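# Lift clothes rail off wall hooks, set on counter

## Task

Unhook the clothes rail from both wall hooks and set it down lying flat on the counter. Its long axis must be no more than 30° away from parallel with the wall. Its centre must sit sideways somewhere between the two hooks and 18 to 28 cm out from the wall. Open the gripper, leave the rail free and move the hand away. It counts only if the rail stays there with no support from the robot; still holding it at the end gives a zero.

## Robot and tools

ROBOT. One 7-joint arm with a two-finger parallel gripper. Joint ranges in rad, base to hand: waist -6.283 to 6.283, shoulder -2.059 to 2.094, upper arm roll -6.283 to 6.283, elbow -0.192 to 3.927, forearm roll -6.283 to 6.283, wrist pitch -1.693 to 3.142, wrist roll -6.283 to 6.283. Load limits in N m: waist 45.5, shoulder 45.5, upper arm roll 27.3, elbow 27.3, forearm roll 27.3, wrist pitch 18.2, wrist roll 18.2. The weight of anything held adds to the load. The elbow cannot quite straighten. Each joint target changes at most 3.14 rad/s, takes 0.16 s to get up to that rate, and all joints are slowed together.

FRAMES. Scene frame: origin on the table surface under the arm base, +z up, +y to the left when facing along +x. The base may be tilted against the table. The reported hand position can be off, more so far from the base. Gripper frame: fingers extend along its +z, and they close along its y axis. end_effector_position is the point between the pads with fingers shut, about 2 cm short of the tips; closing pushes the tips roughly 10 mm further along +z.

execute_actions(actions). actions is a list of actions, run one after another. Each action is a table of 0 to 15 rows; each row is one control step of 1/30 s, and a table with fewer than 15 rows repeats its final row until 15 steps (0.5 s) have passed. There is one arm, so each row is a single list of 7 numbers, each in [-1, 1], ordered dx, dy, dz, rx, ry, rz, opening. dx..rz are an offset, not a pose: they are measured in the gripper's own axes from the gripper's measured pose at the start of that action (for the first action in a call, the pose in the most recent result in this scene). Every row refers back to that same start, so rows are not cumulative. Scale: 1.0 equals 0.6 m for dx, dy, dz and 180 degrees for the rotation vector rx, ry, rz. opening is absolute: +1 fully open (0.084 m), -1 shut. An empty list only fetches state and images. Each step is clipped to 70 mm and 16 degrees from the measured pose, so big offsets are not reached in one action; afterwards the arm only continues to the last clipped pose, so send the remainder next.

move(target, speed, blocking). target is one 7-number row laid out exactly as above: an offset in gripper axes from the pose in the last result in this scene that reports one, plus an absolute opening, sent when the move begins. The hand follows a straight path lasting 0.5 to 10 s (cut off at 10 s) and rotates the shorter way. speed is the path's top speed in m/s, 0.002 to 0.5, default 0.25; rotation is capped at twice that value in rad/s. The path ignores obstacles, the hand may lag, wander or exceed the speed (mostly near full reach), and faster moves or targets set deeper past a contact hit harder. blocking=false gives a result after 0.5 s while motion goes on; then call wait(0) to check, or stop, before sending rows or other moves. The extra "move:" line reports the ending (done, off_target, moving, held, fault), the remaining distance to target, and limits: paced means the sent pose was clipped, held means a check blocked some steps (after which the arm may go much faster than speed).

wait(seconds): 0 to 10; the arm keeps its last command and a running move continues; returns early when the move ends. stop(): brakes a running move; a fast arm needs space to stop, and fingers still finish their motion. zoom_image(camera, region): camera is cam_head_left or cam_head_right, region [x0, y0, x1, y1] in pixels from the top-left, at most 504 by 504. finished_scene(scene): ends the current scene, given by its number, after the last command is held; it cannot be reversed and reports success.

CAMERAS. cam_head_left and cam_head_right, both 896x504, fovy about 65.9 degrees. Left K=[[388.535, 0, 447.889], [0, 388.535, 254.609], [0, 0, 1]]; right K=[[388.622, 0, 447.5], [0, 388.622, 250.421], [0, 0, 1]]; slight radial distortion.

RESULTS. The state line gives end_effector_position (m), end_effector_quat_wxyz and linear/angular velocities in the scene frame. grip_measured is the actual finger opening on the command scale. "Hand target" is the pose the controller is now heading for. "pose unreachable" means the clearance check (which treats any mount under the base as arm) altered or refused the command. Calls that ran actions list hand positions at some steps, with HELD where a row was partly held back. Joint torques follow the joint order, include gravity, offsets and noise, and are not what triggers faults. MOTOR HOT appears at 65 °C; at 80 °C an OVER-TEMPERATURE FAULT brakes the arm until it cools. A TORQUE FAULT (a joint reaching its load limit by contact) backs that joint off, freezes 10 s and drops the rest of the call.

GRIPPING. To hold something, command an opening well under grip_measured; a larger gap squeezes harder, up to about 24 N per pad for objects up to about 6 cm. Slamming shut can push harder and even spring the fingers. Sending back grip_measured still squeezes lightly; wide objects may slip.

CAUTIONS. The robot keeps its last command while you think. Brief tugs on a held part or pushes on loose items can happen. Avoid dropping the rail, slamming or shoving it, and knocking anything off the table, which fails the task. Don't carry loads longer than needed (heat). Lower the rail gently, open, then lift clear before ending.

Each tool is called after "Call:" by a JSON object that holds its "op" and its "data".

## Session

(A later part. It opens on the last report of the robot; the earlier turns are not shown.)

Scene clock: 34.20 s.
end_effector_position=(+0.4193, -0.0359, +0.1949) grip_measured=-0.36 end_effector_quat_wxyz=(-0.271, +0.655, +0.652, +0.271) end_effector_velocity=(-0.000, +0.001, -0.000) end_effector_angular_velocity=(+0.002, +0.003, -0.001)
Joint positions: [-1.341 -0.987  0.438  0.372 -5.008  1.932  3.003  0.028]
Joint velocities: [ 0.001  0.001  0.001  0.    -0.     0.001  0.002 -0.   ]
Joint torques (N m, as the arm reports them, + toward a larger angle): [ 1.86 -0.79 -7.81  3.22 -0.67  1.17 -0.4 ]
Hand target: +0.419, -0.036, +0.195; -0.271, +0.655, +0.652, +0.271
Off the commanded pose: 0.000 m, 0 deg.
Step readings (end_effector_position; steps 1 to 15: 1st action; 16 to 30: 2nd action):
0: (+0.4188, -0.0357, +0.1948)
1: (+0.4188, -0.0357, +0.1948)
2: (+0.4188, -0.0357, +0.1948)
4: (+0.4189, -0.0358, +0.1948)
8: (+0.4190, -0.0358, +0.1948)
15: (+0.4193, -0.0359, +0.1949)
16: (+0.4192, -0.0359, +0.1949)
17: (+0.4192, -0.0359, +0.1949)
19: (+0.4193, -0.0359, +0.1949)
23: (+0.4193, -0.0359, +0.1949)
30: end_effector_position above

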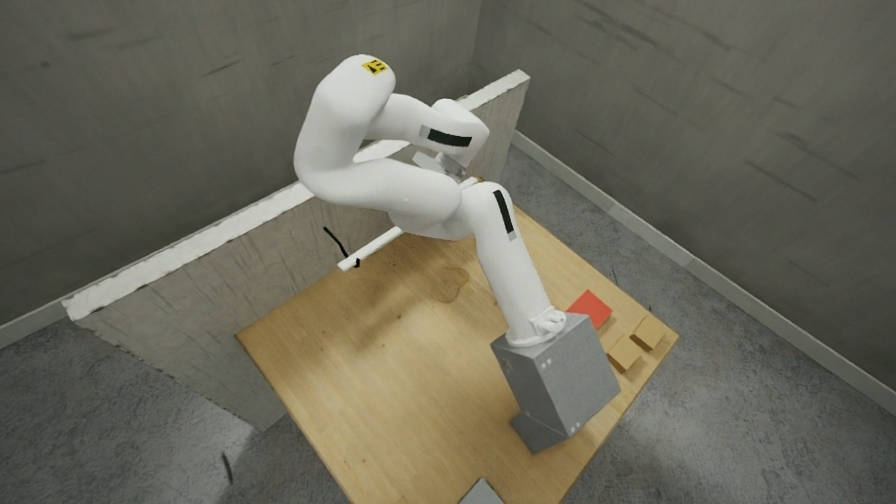

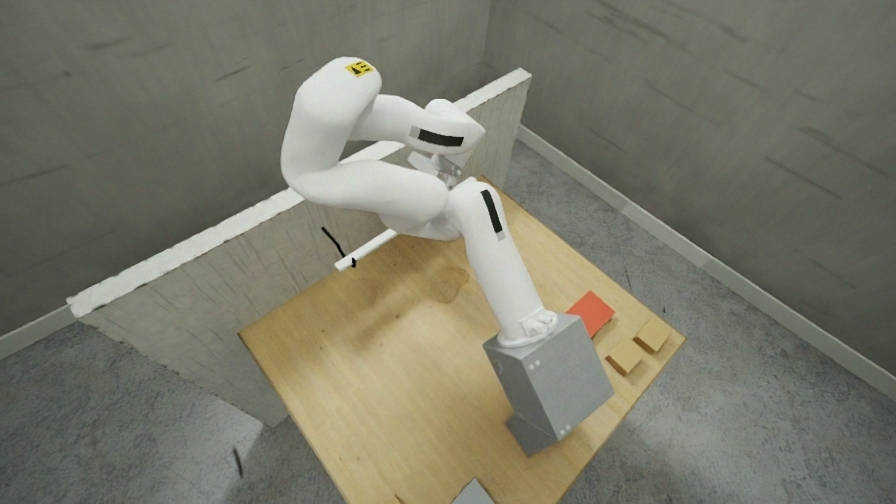

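Call:
{"op": "execute_actions", "data": {"actions": [[[0,0,0,0,0,0,-0.35],[0,0.002,0,0,0,0,-0.3],[0,0.004,0,0,0,0,-0.25],[0,0.006,0,0,0,0,-0.2],[0,0.008,0,0,0,0,-0.15],[0,0.01,0,0,0,0,-0.1],[0,0.012,0,0,0,0,-0.05],[-0.002,0.0133,0.002,0,0,0,0],[-0.004,0.0133,0.004,0,0,0,0],[-0.006,0.0133,0.006,0,0,0,0],[-0.008,0.0133,0.008,0,0,0,0],[-0.01,0.0133,0.01,0,0,0,0],[-0.012,0.0133,0.012,0,0,0,0],[-0.013,0.0133,0.013,0,0,0,0]]]}}

Call:
{"op": "wait", "data": {"seconds": 0.3}}

Scene clock: 35.10 s.
end_effector_position=(+0.4269, -0.0358, +0.1860) grip_measured=-0.01 end_effector_quat_wxyz=(-0.271, +0.655, +0.651, +0.271) end_effector_velocity=(-0.000, +0.000, -0.039) end_effector_angular_velocity=(+0.005, +0.004, -0.008)
Joint positions: [-1.338 -0.966  0.475  0.392 -4.973  1.909  3.013  0.044]
Joint velocities: [-0.002  0.087  0.141  0.011  0.102 -0.098 -0.035 -0.   ]
Joint torques (N m, as the arm reports them, + toward a larger angle): [ 1.51 -2.29 -9.2   4.49 -0.51  1.25 -0.34]
Hand target: +0.427, -0.036, +0.184; -0.271, +0.655, +0.652, +0.271
Off the commanded pose: 0.002 m, 0 deg.
Step readings (end_effector_position):
0: (+0.4193, -0.0359, +0.1949)
1: (+0.4193, -0.0359, +0.1949)
2: (+0.4193, -0.0359, +0.1949)
4: (+0.4197, -0.0357, +0.1948)
8: (+0.4242, -0.0358, +0.1948)
15: end_effector_position above

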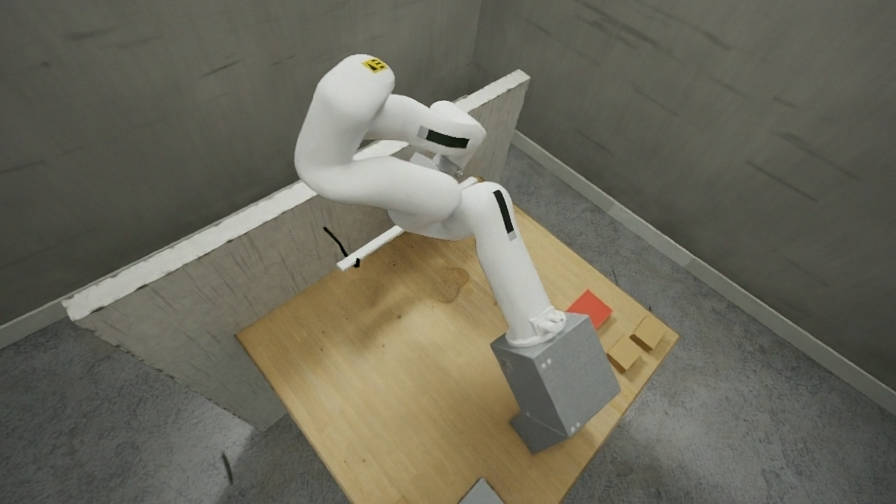

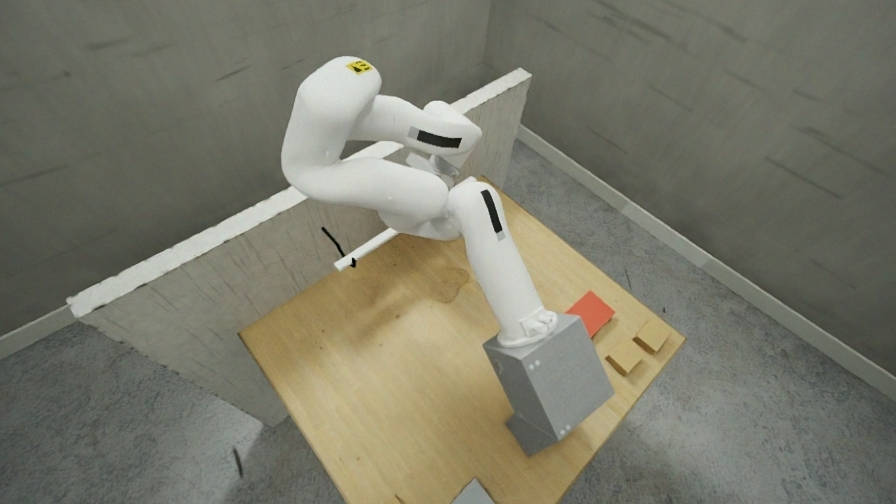

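Scene clock: 35.40 s.
end_effector_position=(+0.4272, -0.0359, +0.1840) grip_measured=-0.01 end_effector_quat_wxyz=(-0.270, +0.655, +0.652, +0.271) end_effector_velocity=(+0.000, +0.000, +0.000) end_effector_angular_velocity=(+0.002, +0.000, -0.001)
Joint positions: [-1.338 -0.962  0.482  0.393 -4.968  1.903  3.011  0.044]
Joint velocities: [ 0.     0.001  0.    -0.     0.     0.002  0.001 -0.   ]
Joint torques (N m, as the arm reports them, + toward a larger angle): [ 1.32 -1.1  -8.36  4.24  0.24  0.93 -0.23]
Hand target: +0.427, -0.036, +0.184; -0.271, +0.655, +0.652, +0.271
Off the commanded pose: 0.000 m, 0 deg.
wait: 0.30 s; at rest by 0.20 s

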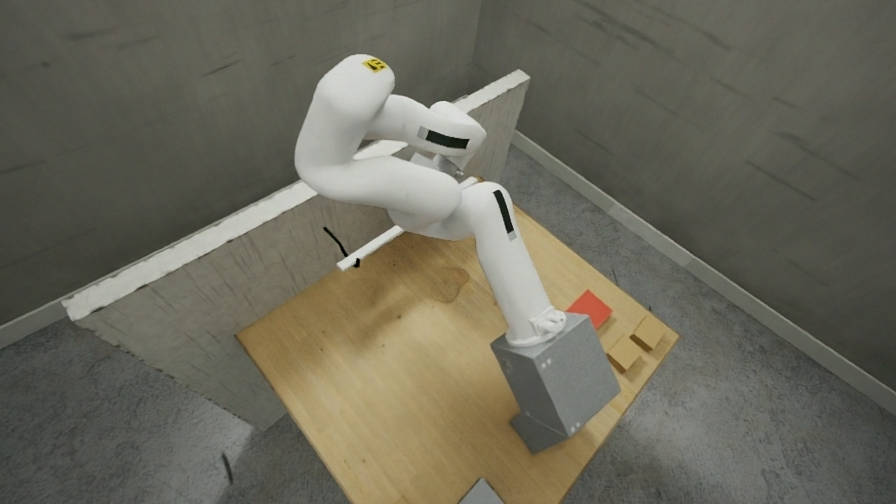

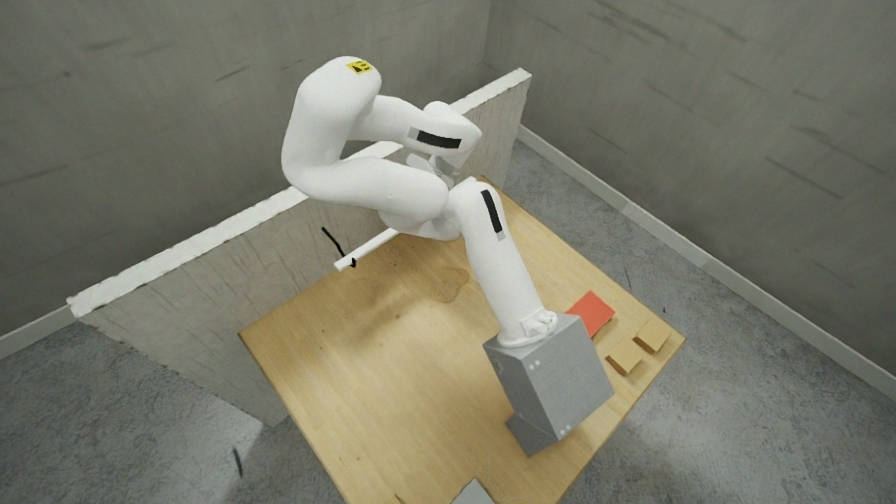

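Call:
{"op": "execute_actions", "data": {"actions": [[[0,0,0,0,0,0,-0.06],[0,0,0,0,0,0,-0.12],[0,0,0,0,0,0,-0.18],[0,0,0,0,0,0,-0.24],[0,0,0,0,0,0,-0.3],[0,0,0,0,0,0,-0.36],[0,0,0,0,0,0,-0.42],[0,0,0,0,0,0,-0.5],[0,0,0,0,0,0,-0.58],[0,0,0,0,0,0,-0.66],[0,0,0,0,0,0,-0.74],[0,0,0,0,0,0,-0.82],[0,0,0,0,0,0,-0.9],[0,0,0,0,0,0,-1]]]}}

Call:
{"op": "zoom_image", "data": {"camera": "cam_head_left", "region": [310, 210, 390, 280]}}

Scene clock: 36.07 s.
end_effector_position=(+0.4270, -0.0359, +0.1839) grip_measured=-0.35 end_effector_quat_wxyz=(-0.271, +0.655, +0.652, +0.270) end_effector_velocity=(+0.000, -0.000, +0.000) end_effector_angular_velocity=(-0.001, -0.001, -0.001)
Joint positions: [-1.338 -0.962  0.482  0.393 -4.968  1.903  3.011  0.029]
Joint velocities: [-0.     0.    -0.001  0.     0.    -0.     0.001 -0.   ]
Joint torques (N m, as the arm reports them, + toward a larger angle): [ 1.59 -1.4  -8.72  4.99  0.65  1.05 -0.1 ]
Hand target: +0.427, -0.036, +0.184; -0.270, +0.655, +0.652, +0.271
Off the commanded pose: 0.000 m, 0 deg.
Step readings (end_effector_position):
0: (+0.4272, -0.0359, +0.1839)
1: (+0.4272, -0.0359, +0.1839)
2: (+0.4272, -0.0359, +0.1839)
4: (+0.4269, -0.0359, +0.1839)
8: (+0.4269, -0.0359, +0.1839)
15: end_effector_position above

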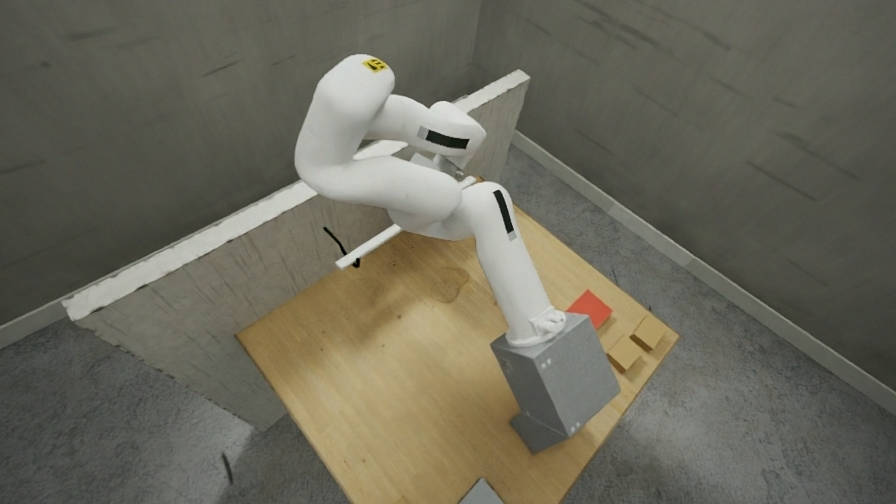

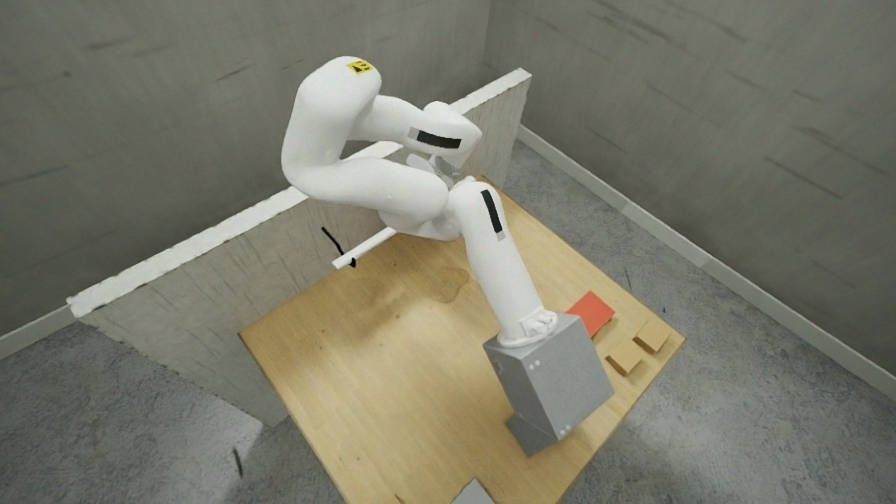

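Region (310, 210, 390, 280) of cam_head_left's 896x504 image, scaled by 6.300, with more detail than that image has; it fills the top 441 rows of this view, and the rest is white.

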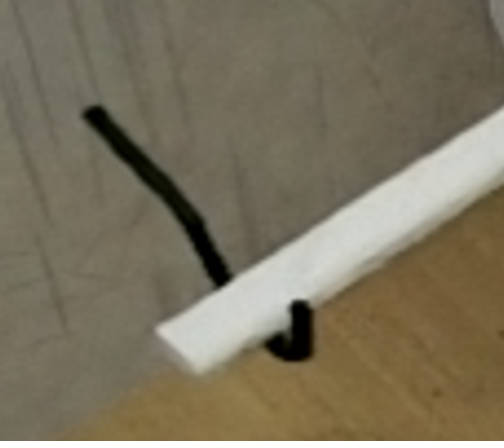

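Call:
{"op": "move", "data": {"target": [0, 0, -0.145, 0, 0, 0, -1], "speed": 0.1}}

Scene clock: 37.50 s.
end_effector_position=(+0.4269, -0.0972, +0.2455) grip_measured=-0.35 end_effector_quat_wxyz=(-0.271, +0.655, +0.652, +0.270) end_effector_velocity=(+0.000, -0.001, +0.001) end_effector_angular_velocity=(-0.002, -0.001, -0.002)
Joint positions: [-1.444 -0.805  0.285  0.551 -5.224  2.021  2.937  0.029]
Joint velocities: [-0.002  0.001 -0.004  0.002 -0.001  0.001  0.001 -0.   ]
Joint torques (N m, as the arm reports them, + toward a larger angle): [-0.79 -2.03 -9.91  7.36 -0.08  1.53 -0.14]
Hand target: +0.427, -0.097, +0.246; -0.271, +0.655, +0.652, +0.270
Off the commanded pose: 0.000 m, 0 deg.
move: done

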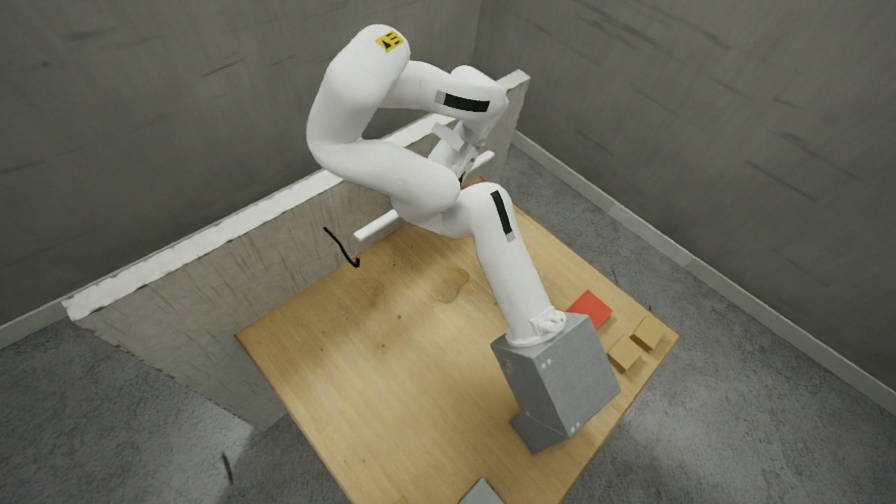

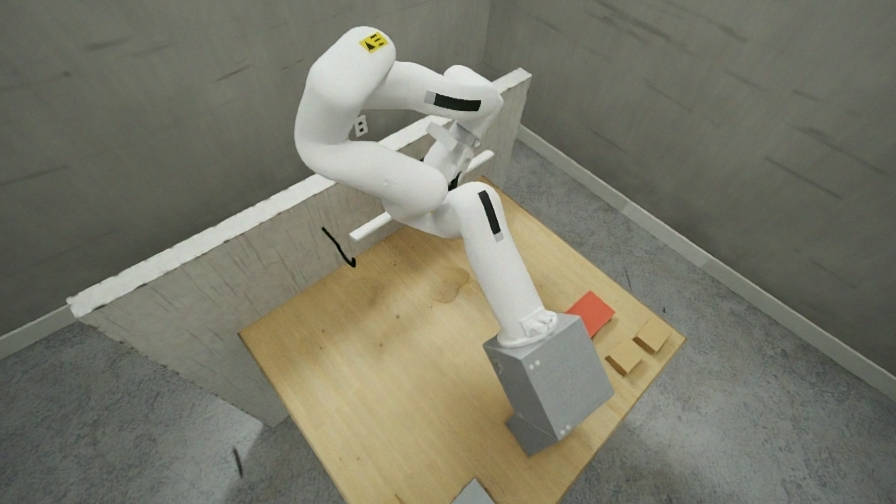

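Call:
{"op": "move", "data": {"target": [-0.071, -0.195, -0.071, 0, 0, 0, -1], "speed": 0.15}}

Scene clock: 39.03 s.
end_effector_position=(+0.3101, -0.1573, +0.2459) grip_measured=-0.35 end_effector_quat_wxyz=(-0.270, +0.655, +0.652, +0.270) end_effector_velocity=(-0.001, -0.000, -0.000) end_effector_angular_velocity=(+0.001, +0.001, -0.001)
Joint positions: [-1.56  -0.474  0.22   0.531 -5.496  1.858  2.588  0.029]
Joint velocities: [-0.002  0.003  0.002 -0.001 -0.002 -0.002 -0.002  0.   ]
Joint torques (N m, as the arm reports them, + toward a larger angle): [-4.15 -4.53 -9.3   7.63 -0.4   1.03 -0.19]
Hand target: +0.310, -0.157, +0.246; -0.270, +0.655, +0.652, +0.270
Off the commanded pose: 0.001 m, 0 deg.
move: done

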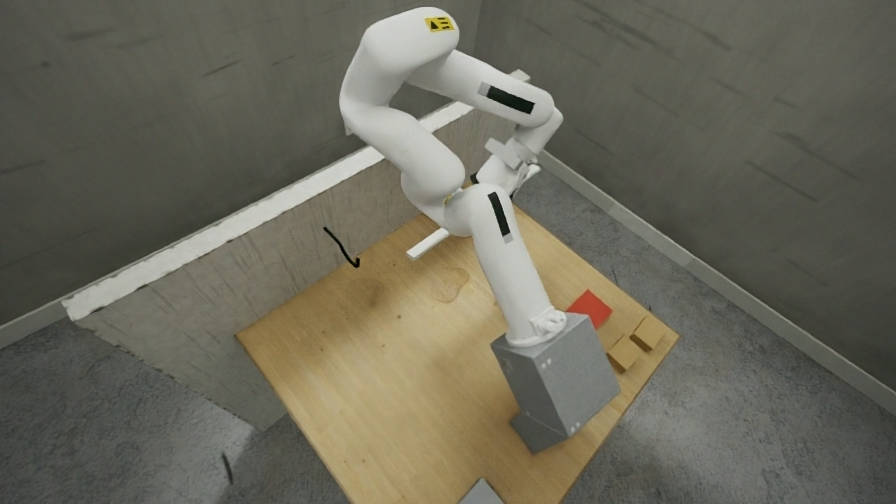

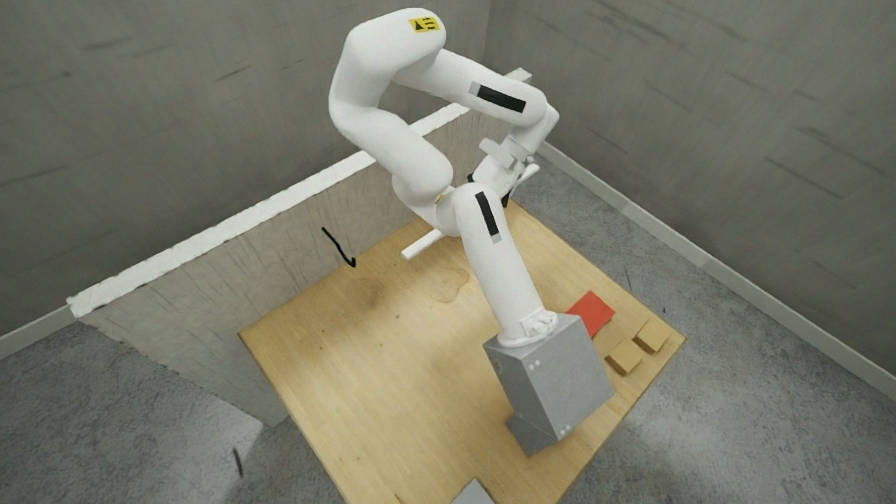

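Call:
{"op": "move", "data": {"target": [-0.152, -0.042, 0.310, 0, 0, 0, -1], "speed": 0.15}}

Scene clock: 41.07 s.
end_effector_position=(+0.2847, -0.0910, +0.0497) grip_measured=-0.35 end_effector_quat_wxyz=(-0.270, +0.655, +0.652, +0.270) end_effector_velocity=(-0.000, +0.002, -0.001) end_effector_angular_velocity=(+0.005, -0.001, +0.002)
Joint positions: [-1.32  -0.039  0.643  0.455 -5.01   1.186  2.476  0.029]
Joint velocities: [ 0.003  0.004  0.003 -0.     0.001 -0.002 -0.002 -0.   ]
Joint torques (N m, as the arm reports them, + toward a larger angle): [ -5.02 -10.15  -6.01  -3.64  -0.31   0.89  -0.28]
Hand target: +0.285, -0.091, +0.050; -0.270, +0.655, +0.652, +0.270
Off the commanded pose: 0.001 m, 0 deg.
move: done

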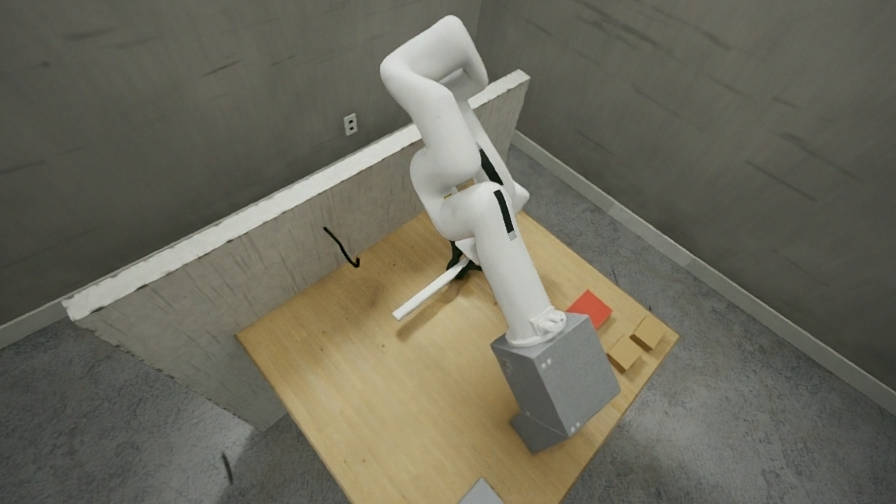

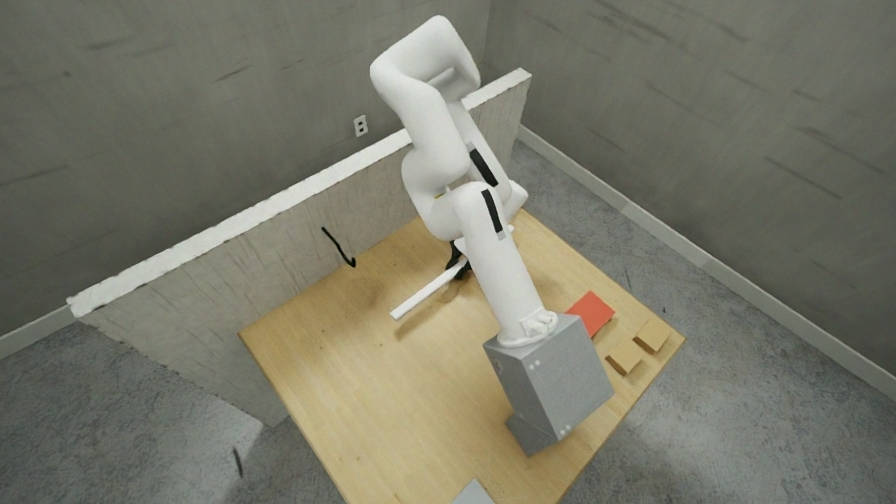

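Call:
{"op": "zoom_image", "data": {"camera": "cam_head_left", "region": [430, 230, 500, 300]}}

Region (430, 230, 500, 300) of cam_head_left's 896x504 image, scaled by 7.200, with more detail than that image has.

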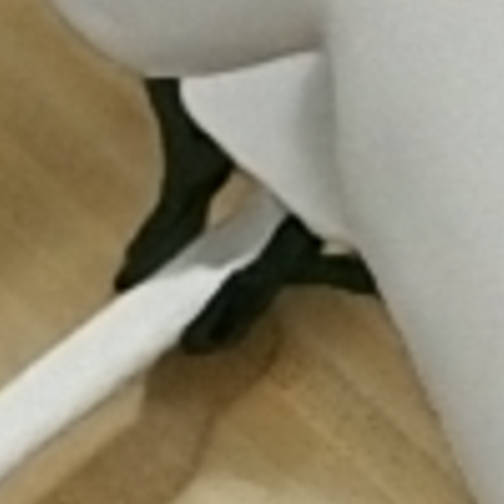

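Call:
{"op": "move", "data": {"target": [-0.032, 0, 0.032, 0, 0, 0, -1], "speed": 0.04}}

Call:
{"op": "zoom_image", "data": {"camera": "cam_head_left", "region": [380, 240, 500, 340]}}

Scene clock: 42.40 s.
end_effector_position=(+0.2845, -0.0908, +0.0234) grip_measured=-0.35 end_effector_quat_wxyz=(-0.270, +0.656, +0.651, +0.271) end_effector_velocity=(-0.000, -0.000, -0.001) end_effector_angular_velocity=(-0.002, +0.001, +0.003)
Joint positions: [-1.29   0.087  0.668  0.513 -4.99   1.087  2.461  0.029]
Joint velocities: [ 0.004  0.004 -0.     0.002  0.001 -0.007 -0.001  0.   ]
Joint torques (N m, as the arm reports them, + toward a larger angle): [-4.45 -8.37 -3.75 -2.4   0.85 -2.91  0.01]
Hand target: +0.285, -0.091, +0.023; -0.270, +0.655, +0.652, +0.270
Off the commanded pose: 0.001 m, 0 deg.
move: done

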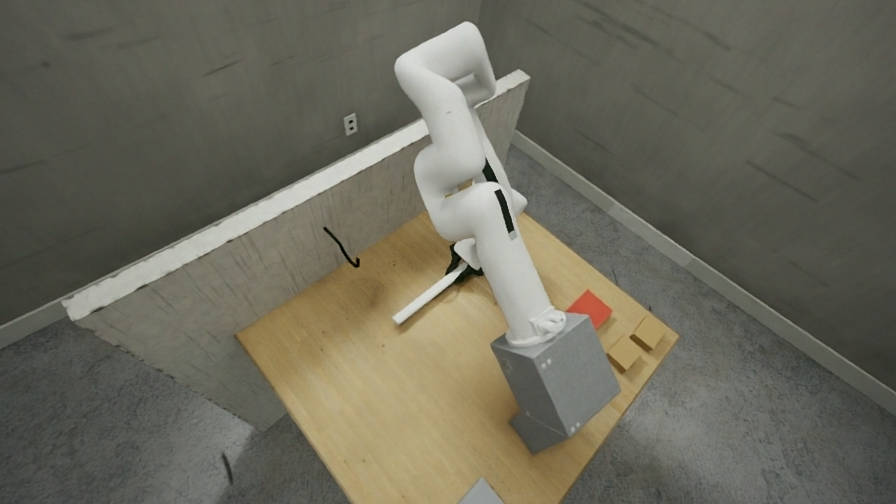

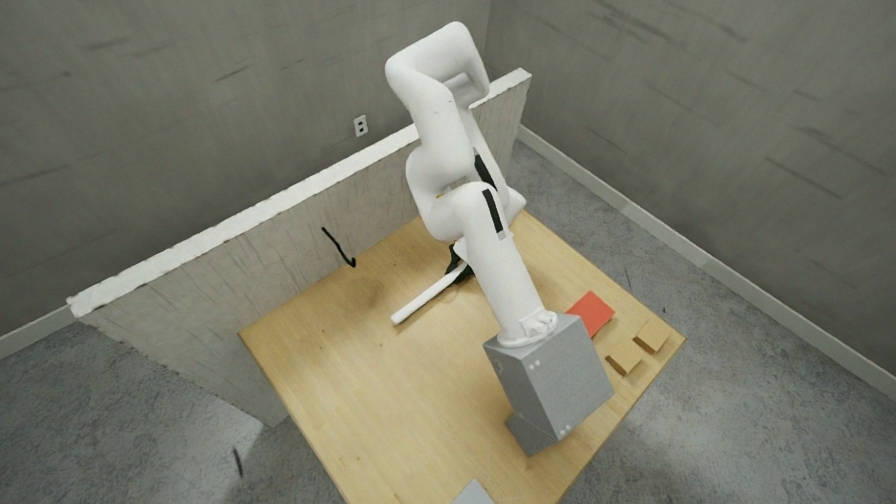

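Region (380, 240, 500, 340) of cam_head_left's 896x504 image, scaled by 4.200, with more detail than that image has.

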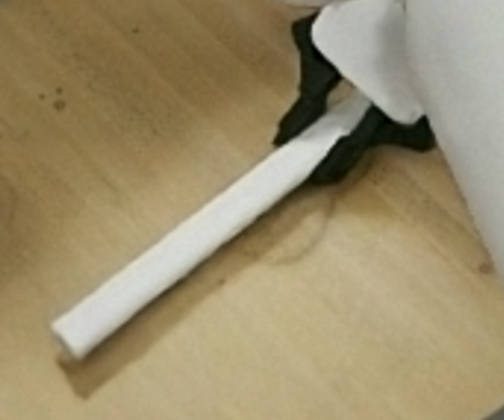

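Contact reached (wrist torque jumped). Release slowly and retreat.

Call:
{"op": "execute_actions", "data": {"actions": [[[0.001,0,-0.001,0,0,0,-0.6],[0.001,0,-0.001,0,0,0,-0.45],[0.001,0,-0.001,0,0,0,-0.38],[0.001,0,-0.001,0,0,0,-0.34],[0.001,0,-0.001,0,0,0,-0.31],[0.001,0,-0.001,0,0,0,-0.28],[0.001,0,-0.001,0,0,0,-0.25],[0.001,0,-0.001,0,0,0,-0.2],[0.001,0,-0.001,0,0,0,-0.14],[0.001,0,-0.001,0,0,0,-0.08],[0.001,0,-0.001,0,0,0,0.0],[0.001,0,-0.001,0,0,0,0.08],[0.001,0,-0.001,0,0,0,0.15]]]}}

Call:
{"op": "move", "data": {"target": [0.05, -0.03, -0.35, 0, 0, 0, 0.15], "speed": 0.25}}

Scene clock: 43.17 s.
end_effector_position=(+0.2848, -0.0912, +0.0238) grip_measured=+0.14 end_effector_quat_wxyz=(-0.270, +0.655, +0.652, +0.271) end_effector_velocity=(-0.002, +0.003, +0.003) end_effector_angular_velocity=(+0.008, +0.001, -0.002)
Joint positions: [-1.292  0.083  0.669  0.513 -4.989  1.089  2.462  0.05 ]
Joint velocities: [-0.002 -0.003 -0.002 -0.008 -0.005  0.008 -0.002  0.003]
Joint torques (N m, as the arm reports them, + toward a larger angle): [ -5.96 -11.51  -4.91  -3.67  -0.13   0.58  -0.12]
Hand target: +0.285, -0.091, +0.024; -0.270, +0.656, +0.651, +0.271
Off the commanded pose: 0.001 m, 0 deg.
Step readings (end_effector_position):
0: (+0.2845, -0.0909, +0.0231)
1: (+0.2845, -0.0909, +0.0230)
2: (+0.2845, -0.0909, +0.0233)
4: (+0.2846, -0.0909, +0.0236)
8: (+0.2838, -0.0907, +0.0237)
15: end_effector_position above

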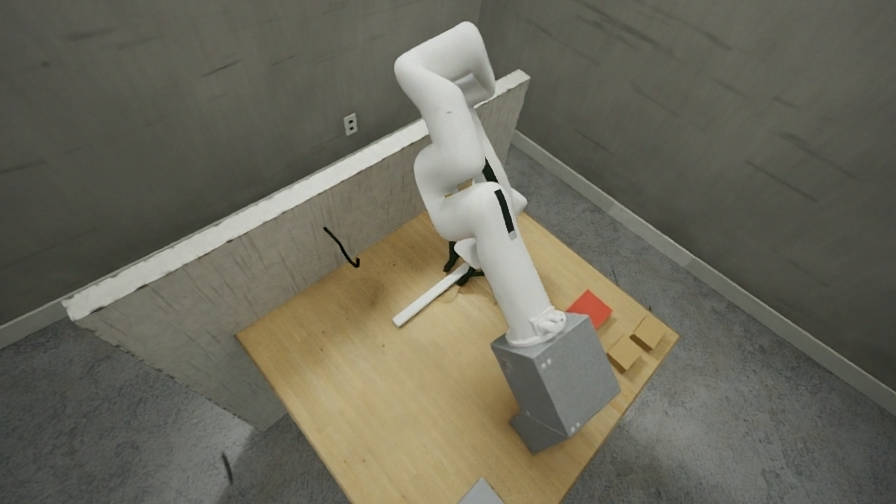

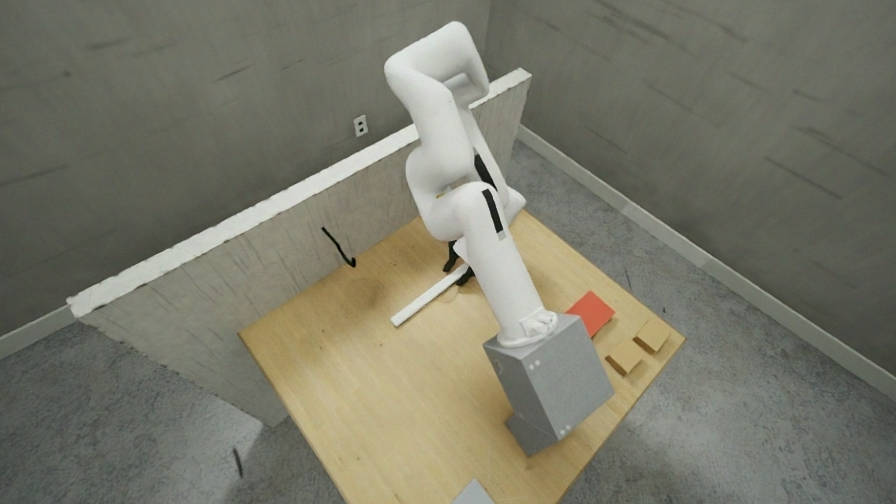

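Scene clock: 44.47 s.
end_effector_position=(+0.2668, -0.2174, +0.1936) grip_measured=+0.14 end_effector_quat_wxyz=(-0.270, +0.655, +0.652, +0.271) end_effector_velocity=(-0.000, -0.003, +0.002) end_effector_angular_velocity=(-0.006, +0.000, +0.001)
Joint positions: [-1.612 -0.11   0.34   0.676 -5.499  1.633  2.516  0.05 ]
Joint velocities: [-0.004 -0.    -0.004  0.005 -0.003  0.002 -0.     0.   ]
Joint torques (N m, as the arm reports them, + toward a larger angle): [-7.6  -8.64 -9.65  5.96 -0.27  0.55 -0.27]
Hand target: +0.267, -0.218, +0.194; -0.270, +0.655, +0.652, +0.270
Off the commanded pose: 0.001 m, 0 deg.
move: done

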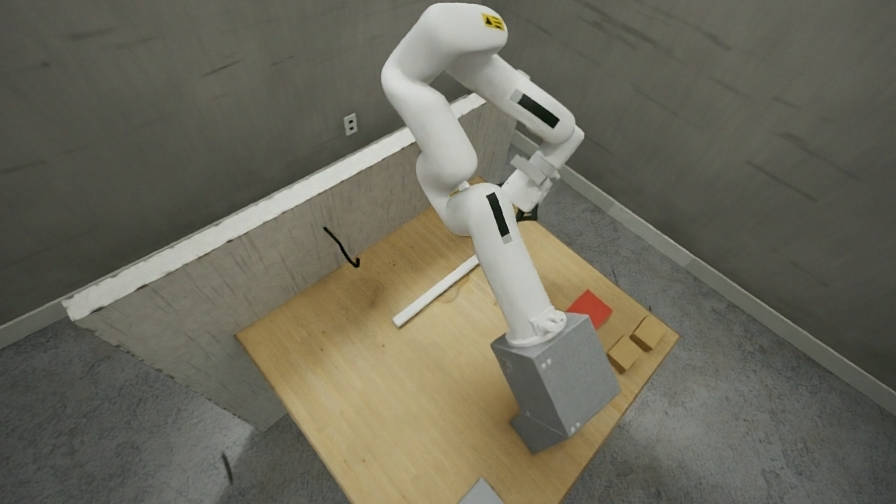

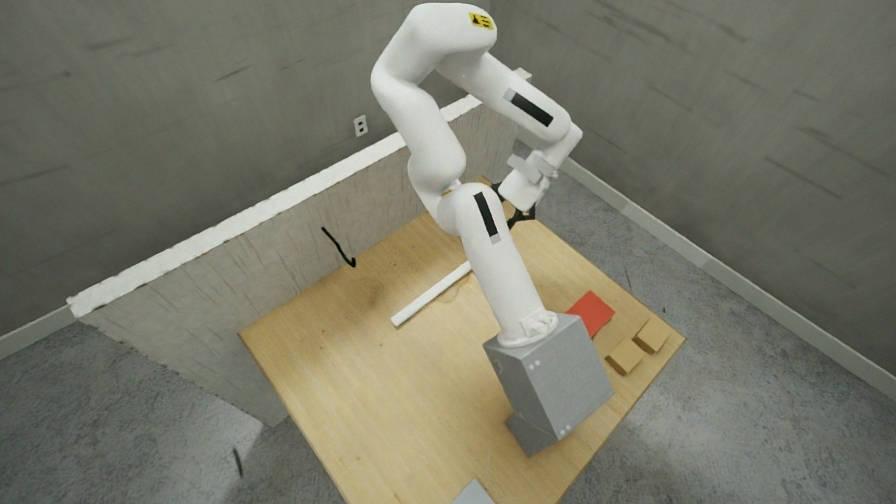

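Call:
{"op": "finished_scene", "data": {"scene": 1}}

The scene is finished: the task was done.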